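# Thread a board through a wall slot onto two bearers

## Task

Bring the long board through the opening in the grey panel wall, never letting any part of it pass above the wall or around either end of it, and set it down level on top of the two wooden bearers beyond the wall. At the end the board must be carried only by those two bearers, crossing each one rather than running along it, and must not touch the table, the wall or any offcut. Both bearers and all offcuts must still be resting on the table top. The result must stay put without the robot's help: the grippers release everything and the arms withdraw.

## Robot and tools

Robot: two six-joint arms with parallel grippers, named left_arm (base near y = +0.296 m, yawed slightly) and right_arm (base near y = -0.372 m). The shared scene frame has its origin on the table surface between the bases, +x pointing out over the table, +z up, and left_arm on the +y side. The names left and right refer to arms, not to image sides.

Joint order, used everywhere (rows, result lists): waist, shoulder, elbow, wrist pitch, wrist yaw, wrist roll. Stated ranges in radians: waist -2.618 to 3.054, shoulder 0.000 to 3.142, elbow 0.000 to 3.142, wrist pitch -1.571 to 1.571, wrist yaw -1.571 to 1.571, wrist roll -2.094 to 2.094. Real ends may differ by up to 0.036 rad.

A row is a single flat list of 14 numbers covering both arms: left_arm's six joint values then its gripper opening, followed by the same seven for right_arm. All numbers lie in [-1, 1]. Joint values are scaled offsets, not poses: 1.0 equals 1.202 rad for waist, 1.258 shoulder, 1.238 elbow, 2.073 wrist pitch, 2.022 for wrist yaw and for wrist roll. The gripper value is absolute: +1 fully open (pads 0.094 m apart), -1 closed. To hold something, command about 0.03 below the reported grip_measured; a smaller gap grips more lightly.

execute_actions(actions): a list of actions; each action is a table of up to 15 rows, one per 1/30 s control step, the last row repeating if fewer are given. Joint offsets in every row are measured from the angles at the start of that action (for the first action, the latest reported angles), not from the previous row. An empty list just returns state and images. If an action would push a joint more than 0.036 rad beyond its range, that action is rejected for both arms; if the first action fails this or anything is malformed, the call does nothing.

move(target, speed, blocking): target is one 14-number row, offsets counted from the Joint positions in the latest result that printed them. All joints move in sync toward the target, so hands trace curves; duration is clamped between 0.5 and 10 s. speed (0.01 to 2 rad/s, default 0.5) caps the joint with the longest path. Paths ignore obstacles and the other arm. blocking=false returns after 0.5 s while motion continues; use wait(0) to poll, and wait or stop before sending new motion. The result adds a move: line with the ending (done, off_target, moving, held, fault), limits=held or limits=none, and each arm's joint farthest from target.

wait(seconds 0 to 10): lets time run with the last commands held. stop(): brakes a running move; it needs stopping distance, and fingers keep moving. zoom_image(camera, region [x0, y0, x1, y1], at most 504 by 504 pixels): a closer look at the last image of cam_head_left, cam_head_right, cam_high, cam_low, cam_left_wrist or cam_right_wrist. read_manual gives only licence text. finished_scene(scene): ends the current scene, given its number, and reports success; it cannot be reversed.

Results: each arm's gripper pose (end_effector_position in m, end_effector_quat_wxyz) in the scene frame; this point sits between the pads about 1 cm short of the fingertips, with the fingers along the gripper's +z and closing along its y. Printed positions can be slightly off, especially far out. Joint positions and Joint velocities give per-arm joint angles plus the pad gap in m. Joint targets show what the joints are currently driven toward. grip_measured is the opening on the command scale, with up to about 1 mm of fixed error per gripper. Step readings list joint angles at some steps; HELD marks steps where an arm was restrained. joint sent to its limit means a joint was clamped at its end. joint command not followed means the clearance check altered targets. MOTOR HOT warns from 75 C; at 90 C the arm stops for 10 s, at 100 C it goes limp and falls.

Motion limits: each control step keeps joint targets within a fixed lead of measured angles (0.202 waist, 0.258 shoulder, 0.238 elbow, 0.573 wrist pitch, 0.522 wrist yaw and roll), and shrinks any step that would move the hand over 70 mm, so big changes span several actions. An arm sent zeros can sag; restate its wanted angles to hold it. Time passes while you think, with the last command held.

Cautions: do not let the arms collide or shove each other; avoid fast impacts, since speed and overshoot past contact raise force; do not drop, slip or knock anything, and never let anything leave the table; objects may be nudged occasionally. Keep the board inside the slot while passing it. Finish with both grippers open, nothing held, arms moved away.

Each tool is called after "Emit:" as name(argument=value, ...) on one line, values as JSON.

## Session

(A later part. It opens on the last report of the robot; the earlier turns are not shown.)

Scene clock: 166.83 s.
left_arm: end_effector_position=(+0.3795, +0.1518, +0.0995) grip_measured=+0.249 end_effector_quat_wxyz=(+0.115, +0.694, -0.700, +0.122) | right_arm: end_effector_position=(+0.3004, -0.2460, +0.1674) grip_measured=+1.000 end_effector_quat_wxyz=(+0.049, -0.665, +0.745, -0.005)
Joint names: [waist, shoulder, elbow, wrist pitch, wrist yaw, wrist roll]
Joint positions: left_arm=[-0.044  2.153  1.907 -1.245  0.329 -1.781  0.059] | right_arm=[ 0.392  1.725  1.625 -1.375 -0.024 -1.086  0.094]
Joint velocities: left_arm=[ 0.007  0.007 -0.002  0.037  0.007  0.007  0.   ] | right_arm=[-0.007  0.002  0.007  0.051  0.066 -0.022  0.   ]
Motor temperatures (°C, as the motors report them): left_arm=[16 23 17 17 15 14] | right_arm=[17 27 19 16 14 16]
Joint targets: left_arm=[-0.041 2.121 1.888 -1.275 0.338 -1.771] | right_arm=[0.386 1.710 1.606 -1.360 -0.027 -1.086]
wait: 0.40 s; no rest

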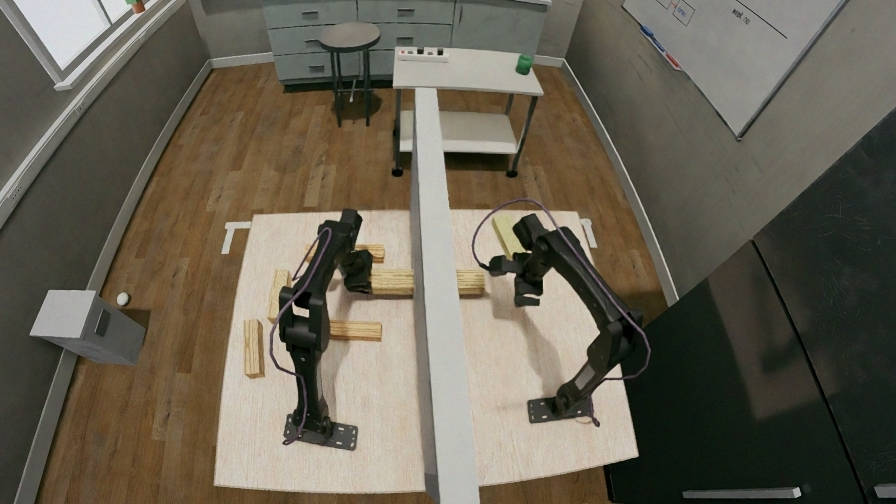

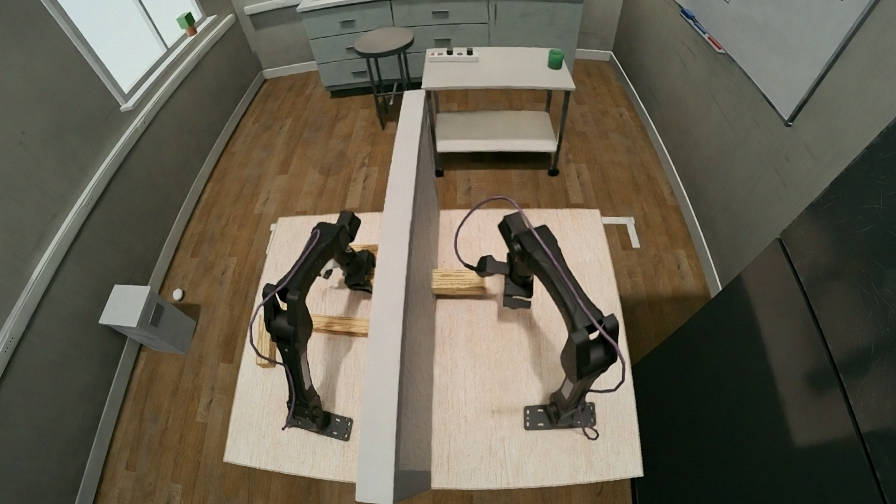

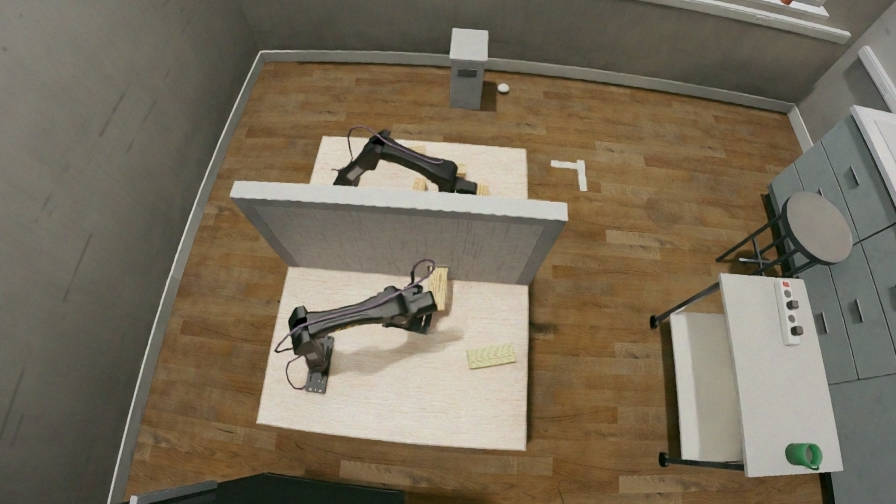

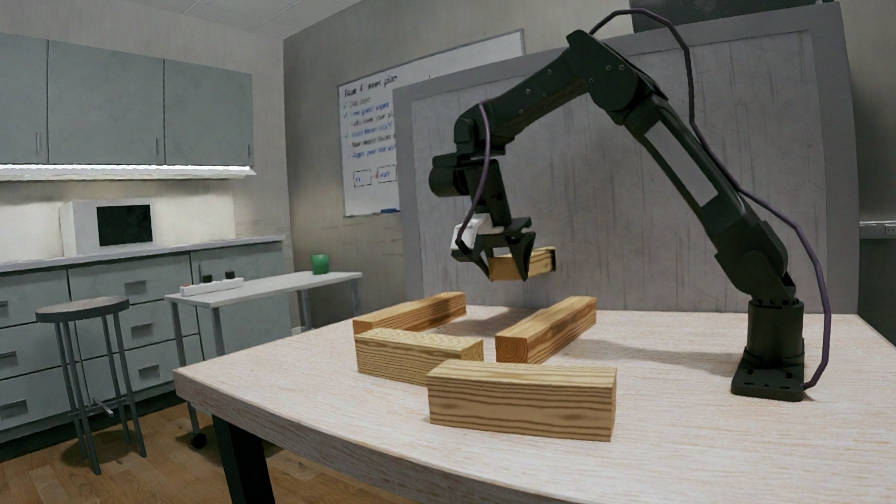

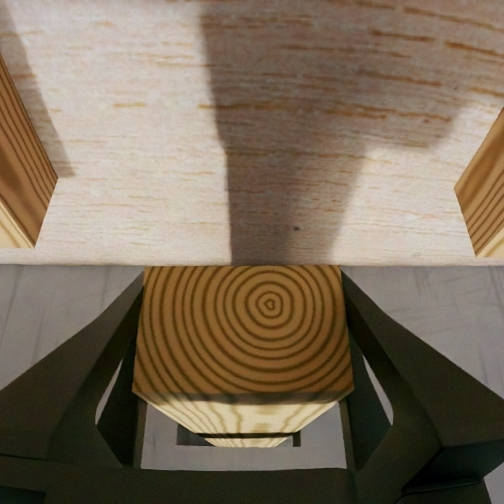

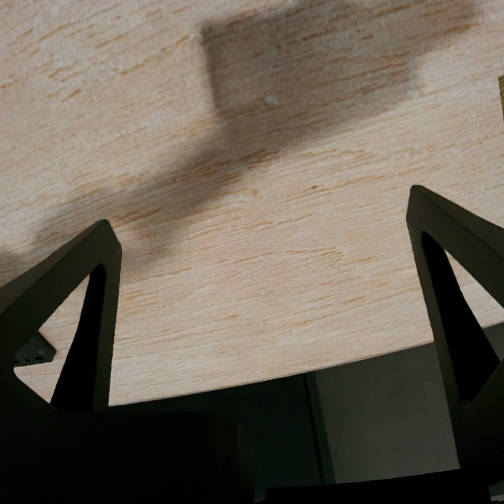

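Emit:
execute_actions(actions=[[[0.0025,-0.0254,-0.0153,-0.0145,0.0045,0.0049,1,-0.005,-0.0119,-0.0153,0.0072,-0.0015,0,1],[0.0025,-0.0254,-0.0153,-0.0145,0.0045,0.0049,1,-0.005,-0.0119,-0.0153,0.0072,-0.0015,0,1],[0.0025,-0.0254,-0.0153,-0.0145,0.0045,0.0049,1,-0.005,-0.0119,-0.0153,0.0072,-0.0015,0,1],[0.0025,-0.0254,-0.0153,-0.0145,0.0045,0.0049,1,-0.005,-0.0119,-0.0153,0.0072,-0.0015,0,1],[-0.0147,-0.0140,0.0025,-0.0135,0.0028,-0.0061,1,-0.005,-0.0119,-0.0153,0.0072,-0.0015,0,1],[-0.0320,-0.0026,0.0202,-0.0125,0.0011,-0.0170,1,-0.005,-0.0119,-0.0153,0.0072,-0.0015,0,1],[-0.0492,0.0089,0.0380,-0.0115,-0.0006,-0.0280,1,-0.005,-0.0119,-0.0153,0.0072,-0.0015,0,1],[-0.0665,0.0203,0.0558,-0.0105,-0.0023,-0.0390,1,-0.005,-0.0119,-0.0153,0.0072,-0.0015,0,1],[-0.0837,0.0317,0.0735,-0.0095,-0.0040,-0.0499,1,-0.005,-0.0119,-0.0153,0.0072,-0.0015,0,1],[-0.1010,0.0431,0.0913,-0.0084,-0.0058,-0.0609,1,-0.005,-0.0119,-0.0153,0.0072,-0.0015,0,1],[-0.1182,0.0545,0.1090,-0.0074,-0.0075,-0.0718,1,-0.005,-0.0119,-0.0153,0.0072,-0.0015,0,1],[-0.1355,0.0659,0.1268,-0.0064,-0.0092,-0.0828,1,-0.005,-0.0119,-0.0153,0.0072,-0.0015,0,1],[-0.1527,0.0774,0.1446,-0.0054,-0.0109,-0.0938,1,-0.005,-0.0119,-0.0153,0.0072,-0.0015,0,1],[-0.1700,0.0888,0.1623,-0.0044,-0.0126,-0.1047,1,-0.005,-0.0119,-0.0153,0.0072,-0.0015,0,1],[-0.1872,0.1002,0.1801,-0.0034,-0.0143,-0.1157,1,-0.005,-0.0119,-0.0153,0.0072,-0.0015,0,1]]])

Emit:
wait(seconds=0.6)

Scene clock: 168.33 s.
left_arm: end_effector_position=(+0.3789, +0.0687, +0.1070) grip_measured=+1.000 end_effector_quat_wxyz=(+0.115, +0.678, -0.714, +0.130) | right_arm: end_effector_position=(+0.3016, -0.2455, +0.1676) grip_measured=+1.000 end_effector_quat_wxyz=(+0.051, -0.665, +0.745, -0.006)
Joint names: [waist, shoulder, elbow, wrist pitch, wrist yaw, wrist roll]
Joint positions: left_arm=[-0.224  2.238  2.068 -1.254  0.318 -1.927  0.094] | right_arm=[ 0.392  1.725  1.625 -1.37  -0.024 -1.086  0.094]
Joint velocities: left_arm=[-0.73   0.413  0.623  0.037 -0.066 -0.549  0.   ] | right_arm=[ 0.022  0.002 -0.002 -0.007 -0.022 -0.007  0.   ]
Motor temperatures (°C, as the motors report them): left_arm=[16 23 17 17 15 14] | right_arm=[17 27 18 16 14 16]
Joint targets: left_arm=[-0.269 2.279 2.130 -1.252 0.300 -2.016] | right_arm=[0.386 1.710 1.606 -1.360 -0.028 -1.086]
Step readings (joint positions):
0: left_arm=[-0.044 2.153 1.907 -1.245 0.329 -1.781] | right_arm=[0.392 1.725 1.625 -1.370 -0.024 -1.086]
1: left_arm=[-0.044 2.153 1.907 -1.246 0.329 -1.780] | right_arm=[0.392 1.725 1.625 -1.370 -0.024 -1.086]
2: left_arm=[-0.044 2.153 1.907 -1.248 0.329 -1.780] | right_arm=[0.392 1.725 1.625 -1.370 -0.024 -1.086]
4: left_arm=[-0.044 2.153 1.907 -1.251 0.330 -1.779] | right_arm=[0.392 1.725 1.625 -1.370 -0.024 -1.086]
8: left_arm=[-0.064 2.156 1.918 -1.257 0.328 -1.806] | right_arm=[0.392 1.725 1.625 -1.370 -0.024 -1.086]
15: Joint positions above

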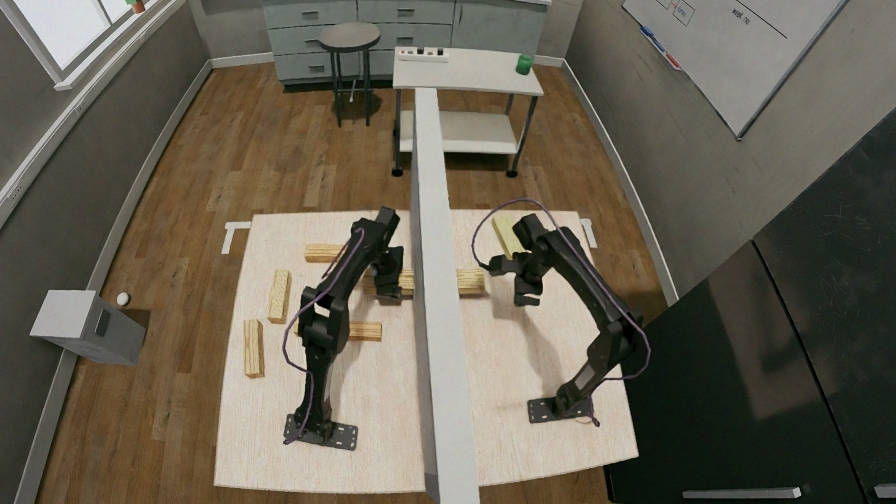

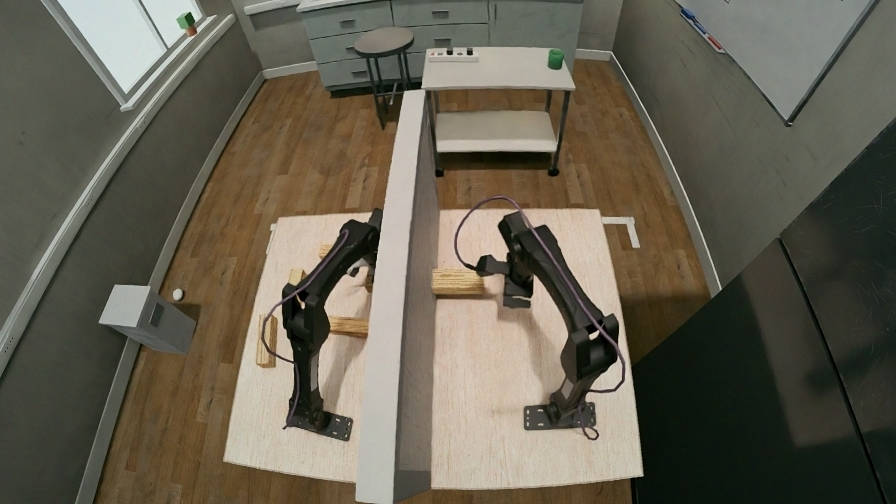

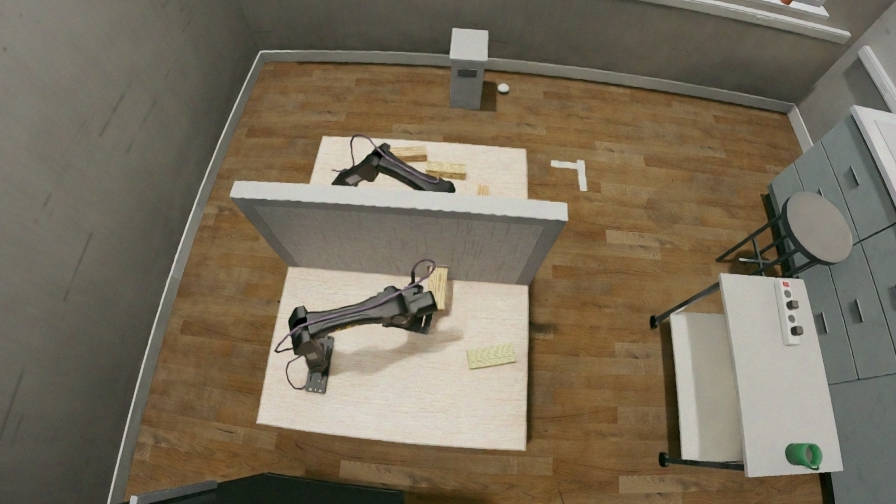

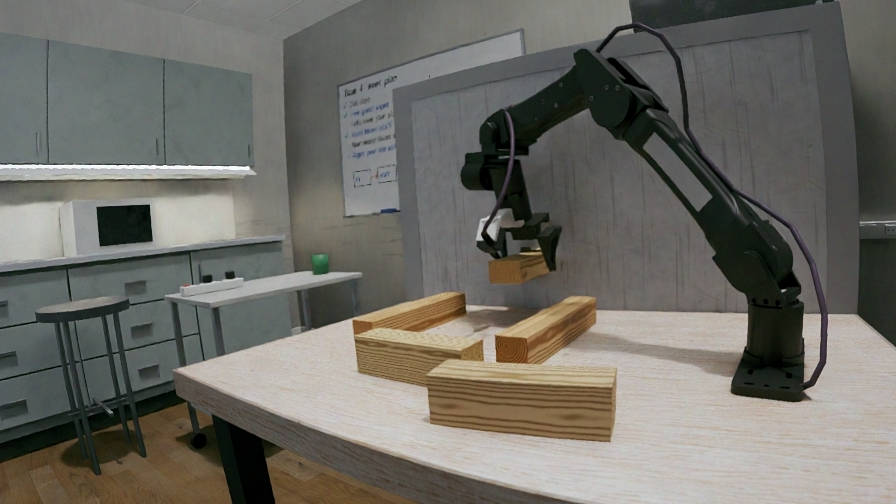

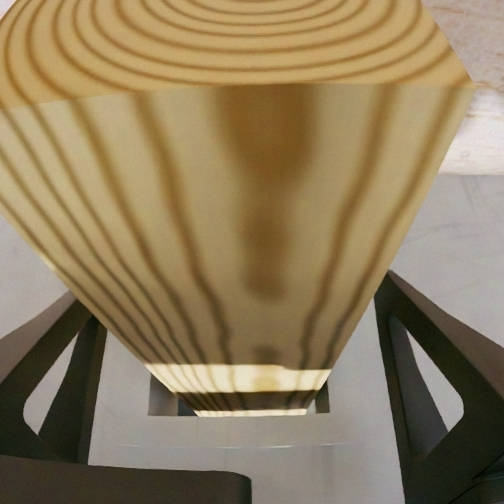

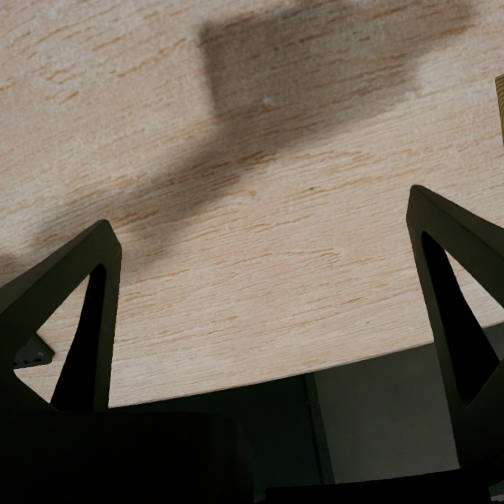

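Scene clock: 168.93 s.
left_arm: end_effector_position=(+0.3745, +0.0468, +0.1018) grip_measured=+1.000 end_effector_quat_wxyz=(+0.116, +0.690, -0.704, +0.123) | right_arm: end_effector_position=(+0.3016, -0.2455, +0.1676) grip_measured=+1.000 end_effector_quat_wxyz=(+0.051, -0.665, +0.745, -0.006)
Joint names: [waist, shoulder, elbow, wrist pitch, wrist yaw, wrist roll]
Joint positions: left_arm=[-0.276  2.266  2.097 -1.248  0.304 -2.01   0.094] | right_arm=[ 0.392  1.725  1.625 -1.37  -0.024 -1.086  0.094]
Joint velocities: left_arm=[-0.002 -0.022  0.007 -0.037 -0.007 -0.022  0.   ] | right_arm=[-0.012  0.007  0.002 -0.051  0.022 -0.007  0.   ]
Motor temperatures (°C, as the motors report them): left_arm=[16 23 17 17 15 14] | right_arm=[17 27 18 16 14 16]
Joint targets: left_arm=[-0.269 2.279 2.130 -1.252 0.300 -2.016] | right_arm=[0.386 1.710 1.606 -1.360 -0.028 -1.086]
wait: 0.60 s; no rest

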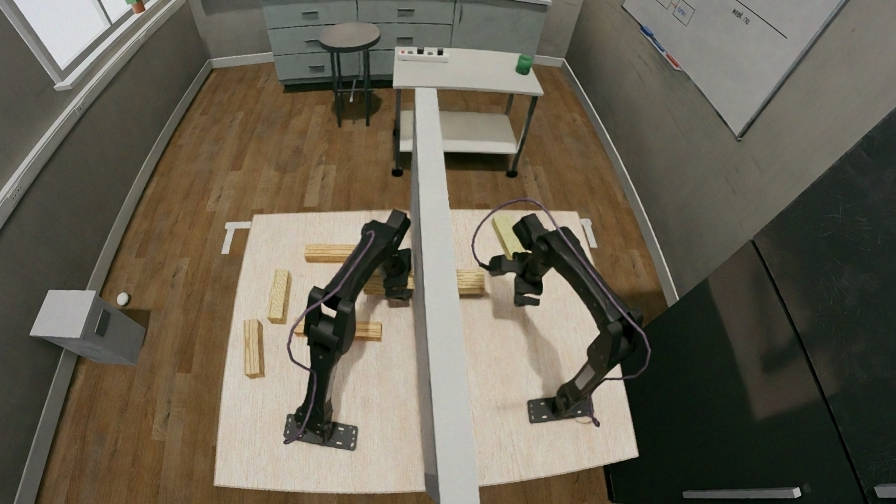

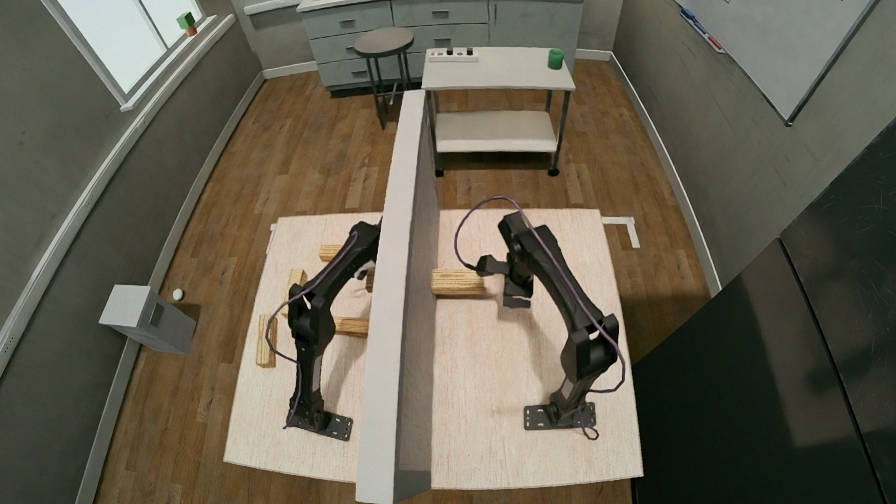

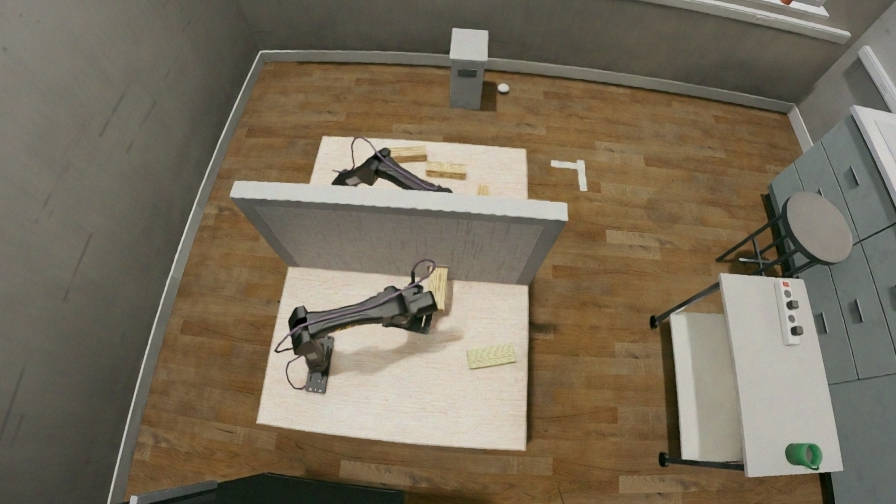

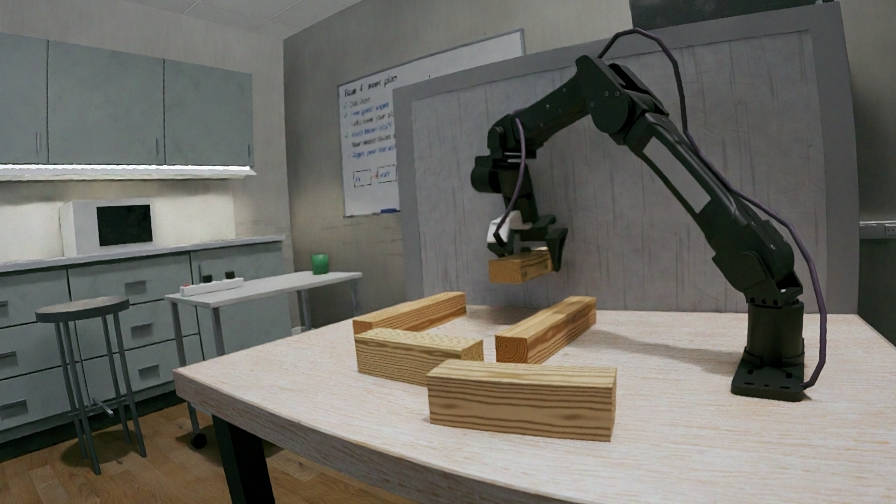

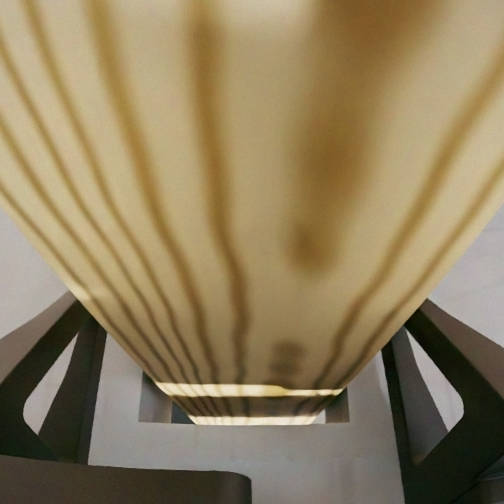

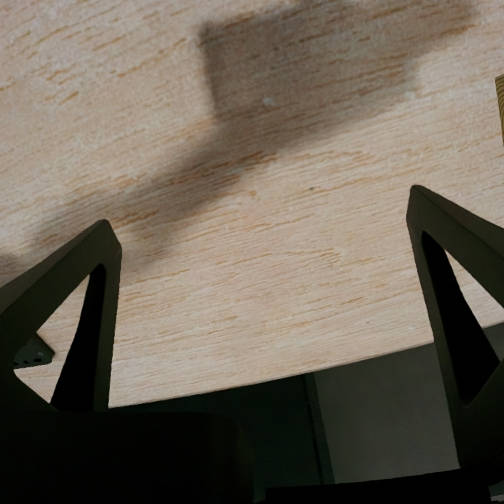

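Emit:
execute_actions(actions=[[[0.0058,0.0103,0.0267,-0.0019,-0.002,-0.003,0.7,-0.005,-0.0119,-0.0153,0.0048,-0.002,0,1],[0.0058,0.0103,0.0267,-0.0019,-0.002,-0.003,0.55,-0.005,-0.0119,-0.0153,0.0048,-0.002,0,1],[0.0058,0.0103,0.0267,-0.0019,-0.002,-0.003,0.45,-0.005,-0.0119,-0.0153,0.0048,-0.002,0,1],[0.0058,0.0103,0.0267,-0.0019,-0.002,-0.003,0.38,-0.005,-0.0119,-0.0153,0.0048,-0.002,0,1],[0.0058,0.0103,0.0267,-0.0019,-0.002,-0.003,0.33,-0.005,-0.0119,-0.0153,0.0048,-0.002,0,1],[0.0058,0.0103,0.0267,-0.0019,-0.002,-0.003,0.30,-0.005,-0.0119,-0.0153,0.0048,-0.002,0,1],[0.0058,0.0103,0.0267,-0.0019,-0.002,-0.003,0.27,-0.005,-0.0119,-0.0153,0.0048,-0.002,0,1],[0.0058,0.0103,0.0267,-0.0019,-0.002,-0.003,0.24,-0.005,-0.0119,-0.0153,0.0048,-0.002,0,1],[0.0058,0.0103,0.0267,-0.0019,-0.002,-0.003,0.2,-0.005,-0.0119,-0.0153,0.0048,-0.002,0,1]]])

Scene clock: 169.67 s.
left_arm: end_effector_position=(+0.3756, +0.0466, +0.1019) grip_measured=+0.259 end_effector_quat_wxyz=(+0.115, +0.690, -0.703, +0.125) | right_arm: end_effector_position=(+0.3017, -0.2455, +0.1676) grip_measured=+1.000 end_effector_quat_wxyz=(+0.052, -0.665, +0.745, -0.006)
Joint names: [waist, shoulder, elbow, wrist pitch, wrist yaw, wrist roll]
Joint positions: left_arm=[-0.276  2.266  2.097 -1.243  0.302 -2.012  0.059] | right_arm=[ 0.392  1.725  1.625 -1.37  -0.024 -1.086  0.094]
Joint velocities: left_arm=[ 0.002  0.002 -0.002  0.022 -0.051 -0.037 -0.001] | right_arm=[-0.002 -0.017  0.007 -0.066 -0.007 -0.066  0.   ]
Motor temperatures (°C, as the motors report them): left_arm=[16 23 17 17 15 14] | right_arm=[17 27 18 16 14 16]
Joint targets: left_arm=[-0.269 2.279 2.130 -1.252 0.300 -2.016] | right_arm=[0.386 1.710 1.606 -1.360 -0.029 -1.086]
Step readings (joint positions):
0: left_arm=[-0.276 2.266 2.097 -1.248 0.304 -2.010] | right_arm=[0.392 1.725 1.625 -1.370 -0.024 -1.086]
1: left_arm=[-0.276 2.266 2.097 -1.248 0.304 -2.010] | right_arm=[0.392 1.725 1.625 -1.370 -0.024 -1.086]
2: left_arm=[-0.276 2.266 2.097 -1.248 0.304 -2.011] | right_arm=[0.392 1.725 1.625 -1.370 -0.024 -1.086]
4: left_arm=[-0.276 2.266 2.097 -1.248 0.304 -2.011] | right_arm=[0.392 1.725 1.625 -1.370 -0.024 -1.086]
8: left_arm=[-0.276 2.266 2.097 -1.244 0.303 -2.012] | right_arm=[0.392 1.725 1.625 -1.370 -0.024 -1.086]
15: Joint positions above

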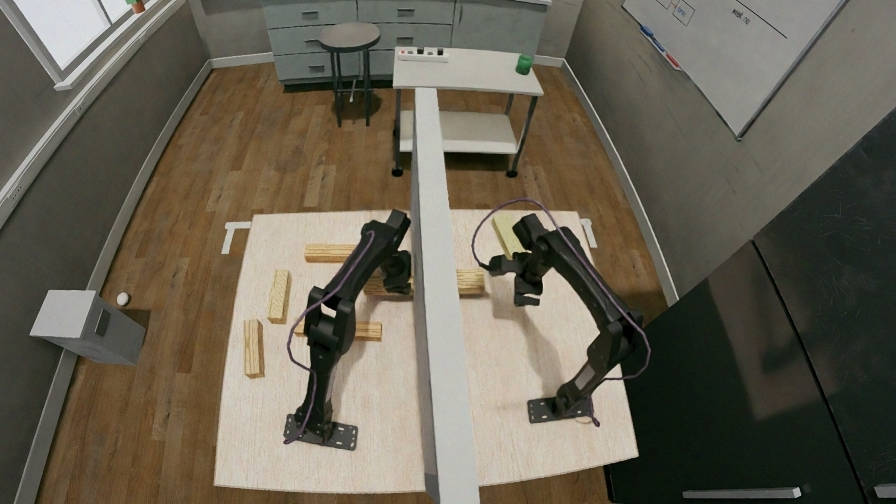

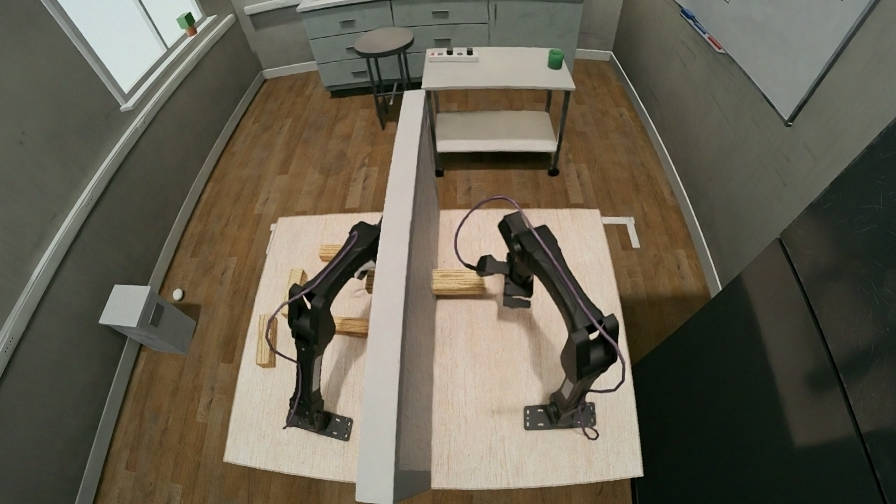

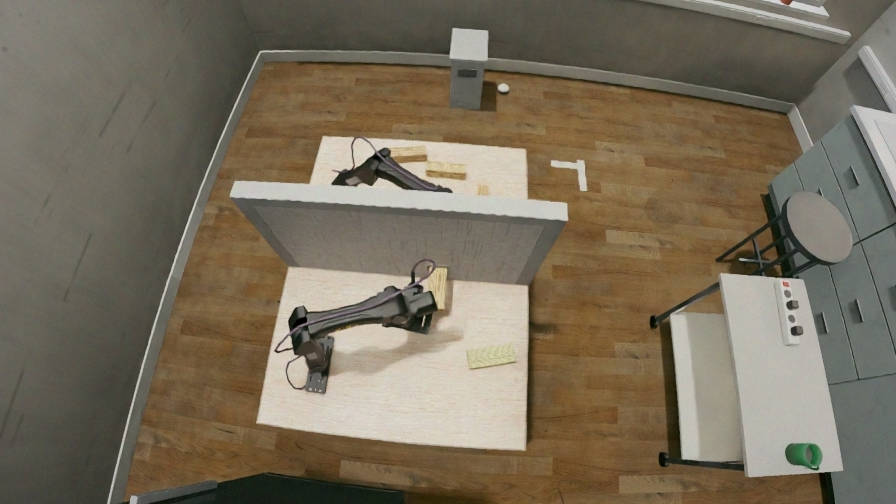

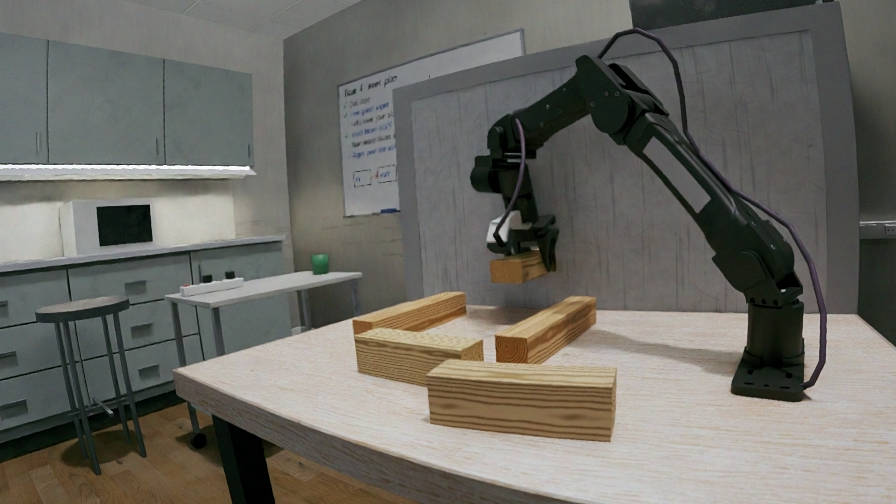

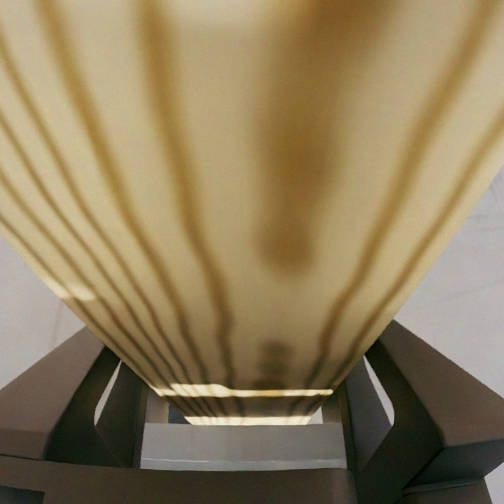

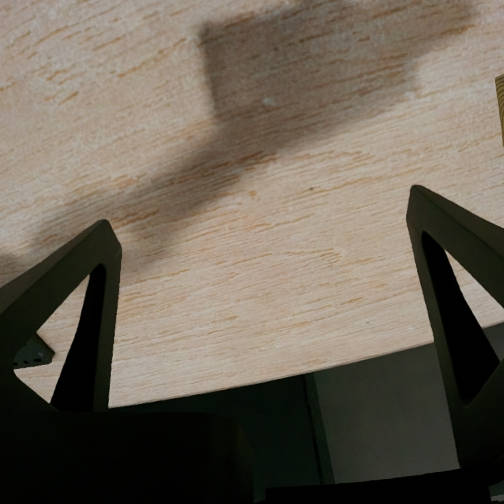

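Emit:
execute_actions(actions=[[[0.0122,-0.0267,-0.0207,-0.0051,0.0027,0.0059,0.2,-0.005,-0.0119,-0.0153,0.0048,-0.002,0,1],[0.0186,-0.0303,-0.0262,-0.0060,0.0035,0.0098,0.2,-0.005,-0.0119,-0.0153,0.0048,-0.002,0,1],[0.0249,-0.0339,-0.0316,-0.0068,0.0042,0.0137,0.2,-0.005,-0.0119,-0.0153,0.0048,-0.002,0,1],[0.0313,-0.0375,-0.0371,-0.0077,0.0049,0.0175,0.2,-0.005,-0.0119,-0.0153,0.0048,-0.002,0,1],[0.0377,-0.0411,-0.0425,-0.0085,0.0056,0.0214,0.2,-0.005,-0.0119,-0.0153,0.0048,-0.002,0,1],[0.0441,-0.0447,-0.0479,-0.0093,0.0064,0.0253,0.2,-0.005,-0.0119,-0.0153,0.0048,-0.002,0,1],[0.0505,-0.0483,-0.0534,-0.0102,0.0071,0.0292,0.2,-0.005,-0.0119,-0.0153,0.0048,-0.002,0,1],[0.0568,-0.0519,-0.0588,-0.0110,0.0078,0.0331,0.2,-0.005,-0.0119,-0.0153,0.0048,-0.002,0,1],[0.0632,-0.0555,-0.0643,-0.0119,0.0085,0.0370,0.2,-0.005,-0.0119,-0.0153,0.0048,-0.002,0,1],[0.0696,-0.0591,-0.0697,-0.0127,0.0093,0.0409,0.2,-0.005,-0.0119,-0.0153,0.0048,-0.002,0,1],[0.0760,-0.0627,-0.0751,-0.0135,0.0100,0.0448,0.2,-0.005,-0.0119,-0.0153,0.0048,-0.002,0,1],[0.0824,-0.0663,-0.0806,-0.0144,0.0107,0.0486,0.2,-0.005,-0.0119,-0.0153,0.0048,-0.002,0,1],[0.0887,-0.0699,-0.0860,-0.0152,0.0114,0.0525,0.2,-0.005,-0.0119,-0.0153,0.0048,-0.002,0,1],[0.0951,-0.0735,-0.0915,-0.0161,0.0122,0.0564,0.2,-0.005,-0.0119,-0.0153,0.0048,-0.002,0,1],[0.1015,-0.0771,-0.0969,-0.0169,0.0129,0.0603,0.2,-0.005,-0.0119,-0.0153,0.0048,-0.002,0,1]]])

Emit:
wait(seconds=0.4)

Scene clock: 171.13 s.
left_arm: end_effector_position=(+0.3786, +0.0919, +0.1014) grip_measured=+0.259 end_effector_quat_wxyz=(+0.118, +0.694, -0.699, +0.123) | right_arm: end_effector_position=(+0.3017, -0.2455, +0.1676) grip_measured=+1.000 end_effector_quat_wxyz=(+0.052, -0.665, +0.745, -0.006)
Joint names: [waist, shoulder, elbow, wrist pitch, wrist yaw, wrist roll]
Joint positions: left_arm=[-0.177  2.211  2.005 -1.242  0.32  -1.922  0.059] | right_arm=[ 0.392  1.725  1.625 -1.37  -0.024 -1.086  0.094]
Joint velocities: left_arm=[ 0.261 -0.125 -0.203  0.007  0.037  0.212 -0.   ] | right_arm=[-0.007  0.002 -0.002  0.051 -0.037 -0.037  0.   ]
Motor temperatures (°C, as the motors report them): left_arm=[16 23 17 17 15 14] | right_arm=[17 27 18 16 14 16]
Joint targets: left_arm=[-0.153 2.169 1.977 -1.278 0.328 -1.890] | right_arm=[0.386 1.710 1.606 -1.360 -0.029 -1.086]
Step readings (joint positions):
0: left_arm=[-0.276 2.266 2.097 -1.243 0.302 -2.012] | right_arm=[0.392 1.725 1.625 -1.370 -0.024 -1.086]
1: left_arm=[-0.275 2.266 2.097 -1.243 0.303 -2.012] | right_arm=[0.392 1.725 1.625 -1.370 -0.024 -1.086]
2: left_arm=[-0.274 2.265 2.095 -1.242 0.305 -2.010] | right_arm=[0.392 1.725 1.625 -1.370 -0.024 -1.086]
4: left_arm=[-0.268 2.258 2.082 -1.239 0.309 -2.002] | right_arm=[0.392 1.725 1.625 -1.370 -0.024 -1.086]
8: left_arm=[-0.243 2.240 2.053 -1.239 0.314 -1.975] | right_arm=[0.392 1.725 1.625 -1.370 -0.024 -1.086]
15: Joint positions above

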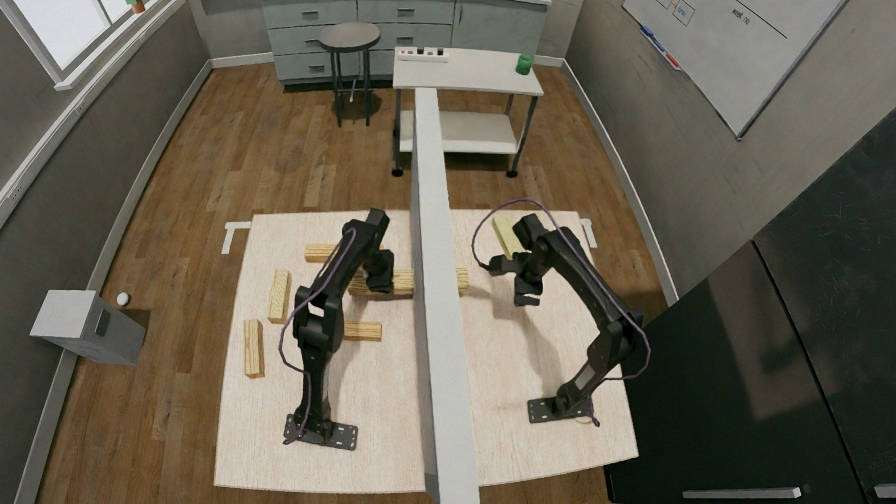

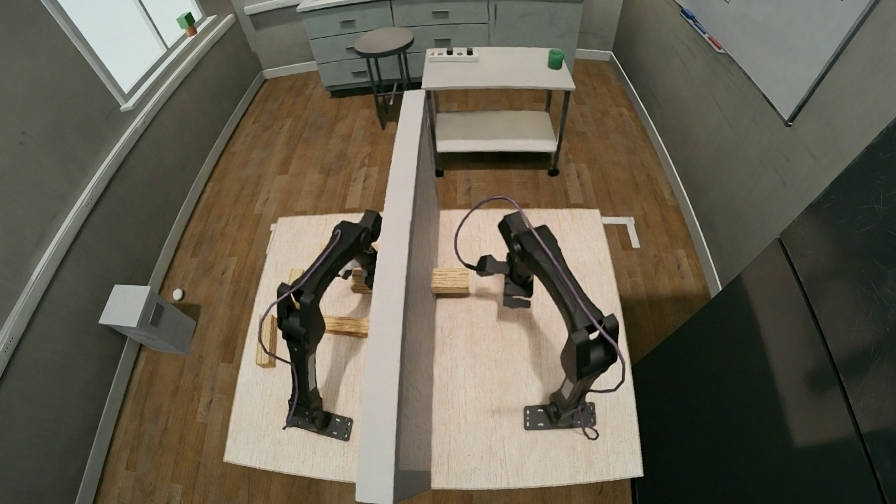

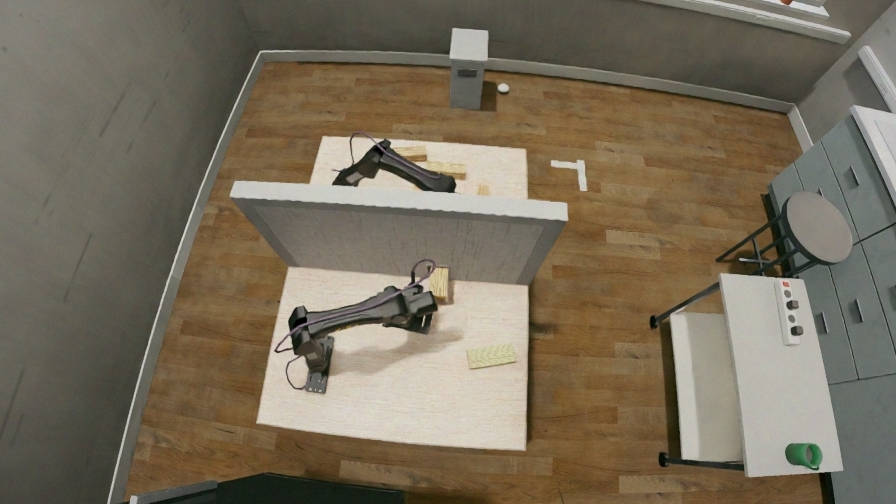

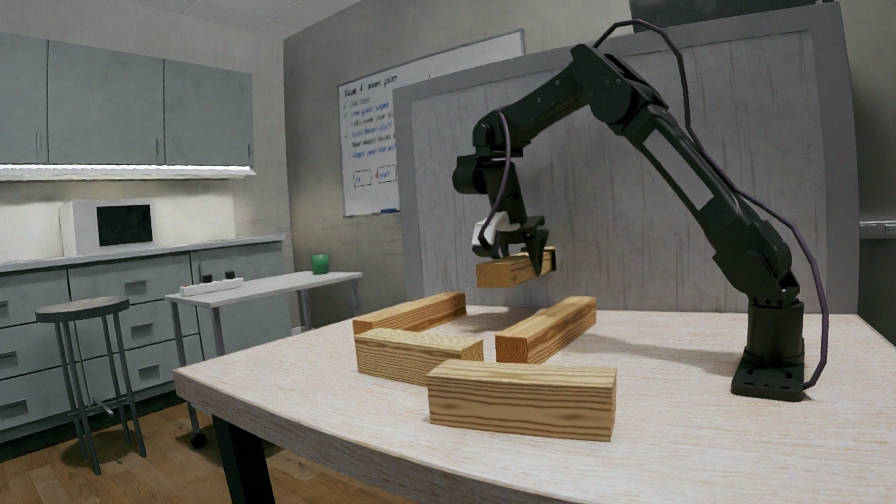

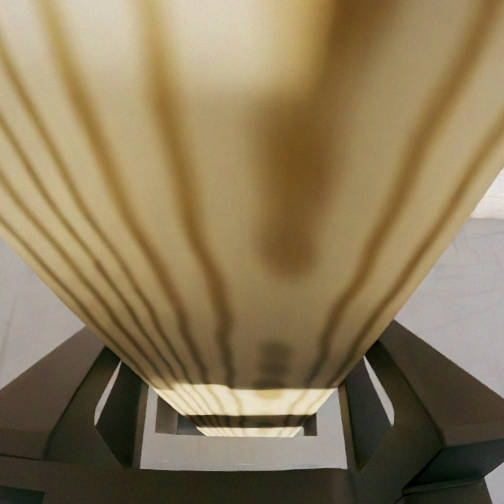

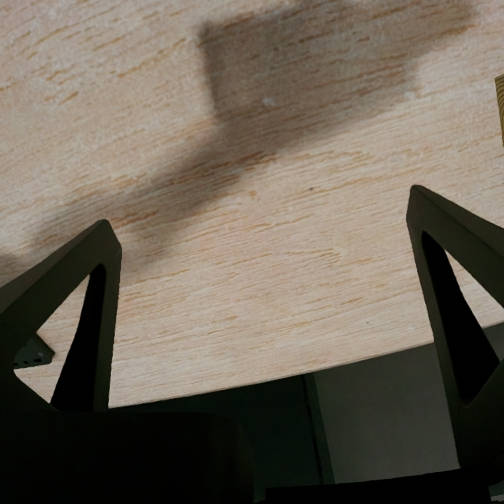

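Scene clock: 171.53 s.
left_arm: end_effector_position=(+0.3789, +0.1026, +0.1015) grip_measured=+0.259 end_effector_quat_wxyz=(+0.118, +0.695, -0.699, +0.120) | right_arm: end_effector_position=(+0.3017, -0.2455, +0.1676) grip_measured=+1.000 end_effector_quat_wxyz=(+0.052, -0.665, +0.745, -0.006)
Joint names: [waist, shoulder, elbow, wrist pitch, wrist yaw, wrist roll]
Joint positions: left_arm=[-0.155  2.203  1.993 -1.25   0.321 -1.899  0.059] | right_arm=[ 0.392  1.725  1.625 -1.37  -0.024 -1.086  0.094]
Joint velocities: left_arm=[-0.012 -0.007  0.012 -0.007 -0.022 -0.037 -0.001] | right_arm=[-0.012 -0.007  0.007 -0.007 -0.037 -0.022  0.   ]
Motor temperatures (°C, as the motors report them): left_arm=[16 24 17 17 15 14] | right_arm=[17 27 18 16 14 16]
Joint targets: left_arm=[-0.153 2.169 1.977 -1.278 0.328 -1.890] | right_arm=[0.386 1.710 1.606 -1.360 -0.029 -1.086]
wait: 0.40 s; at rest by 0.33 s

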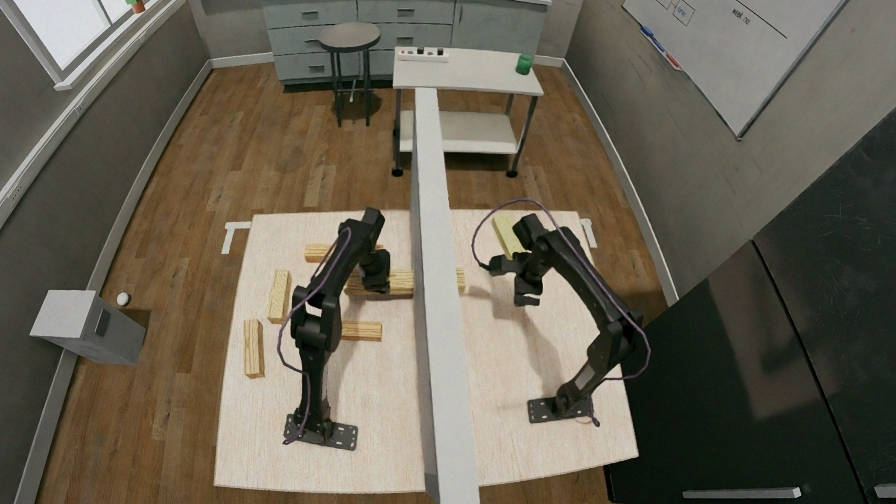

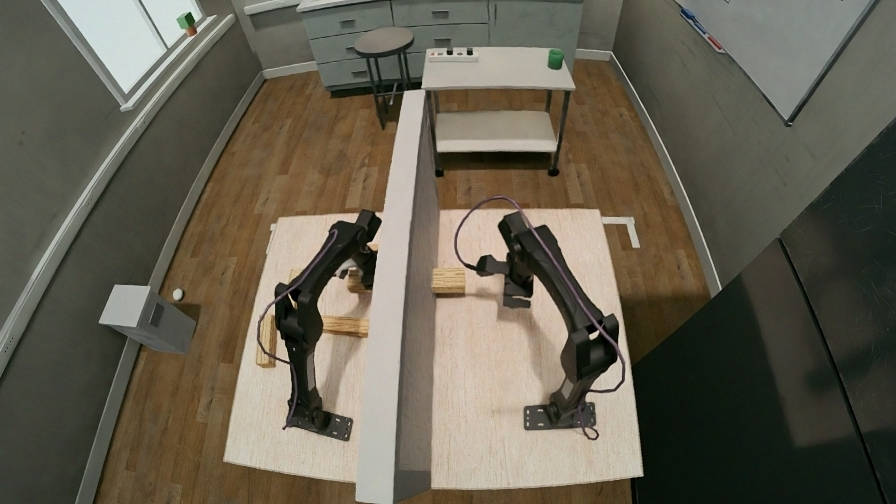

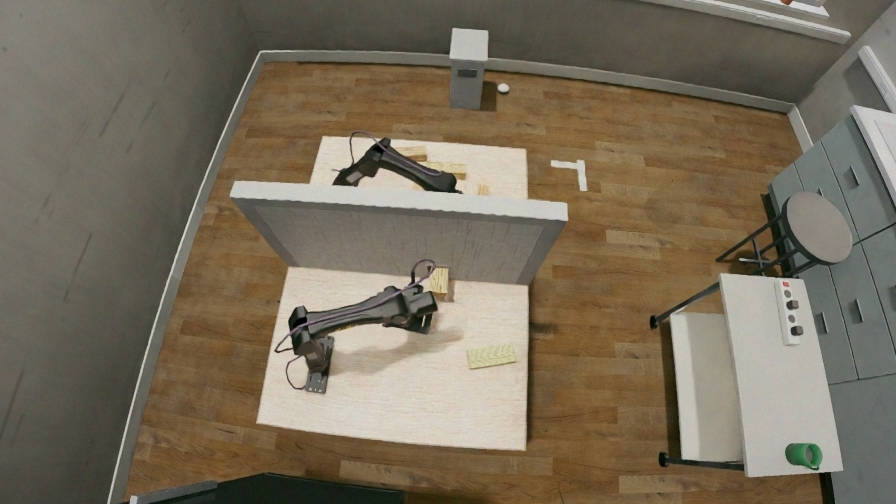

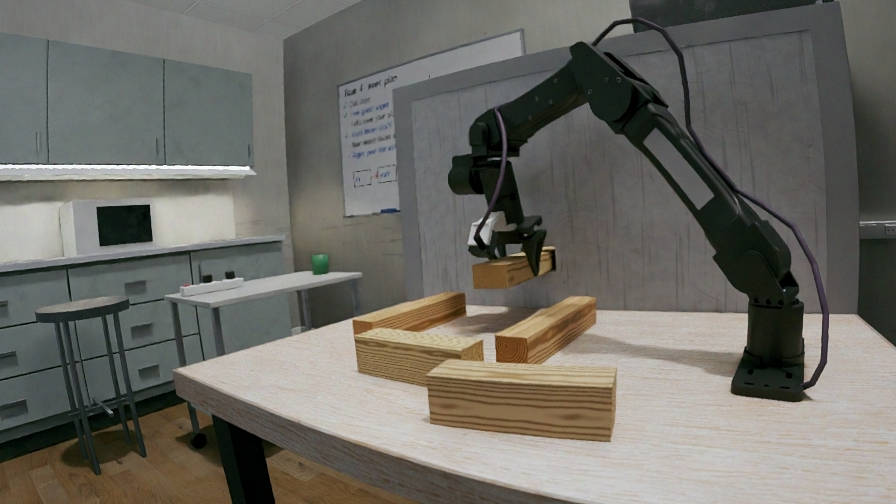

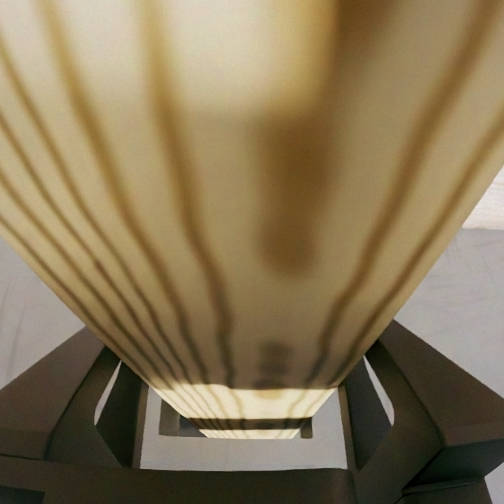

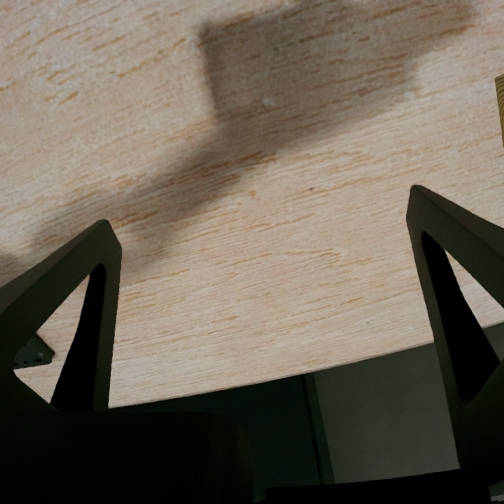

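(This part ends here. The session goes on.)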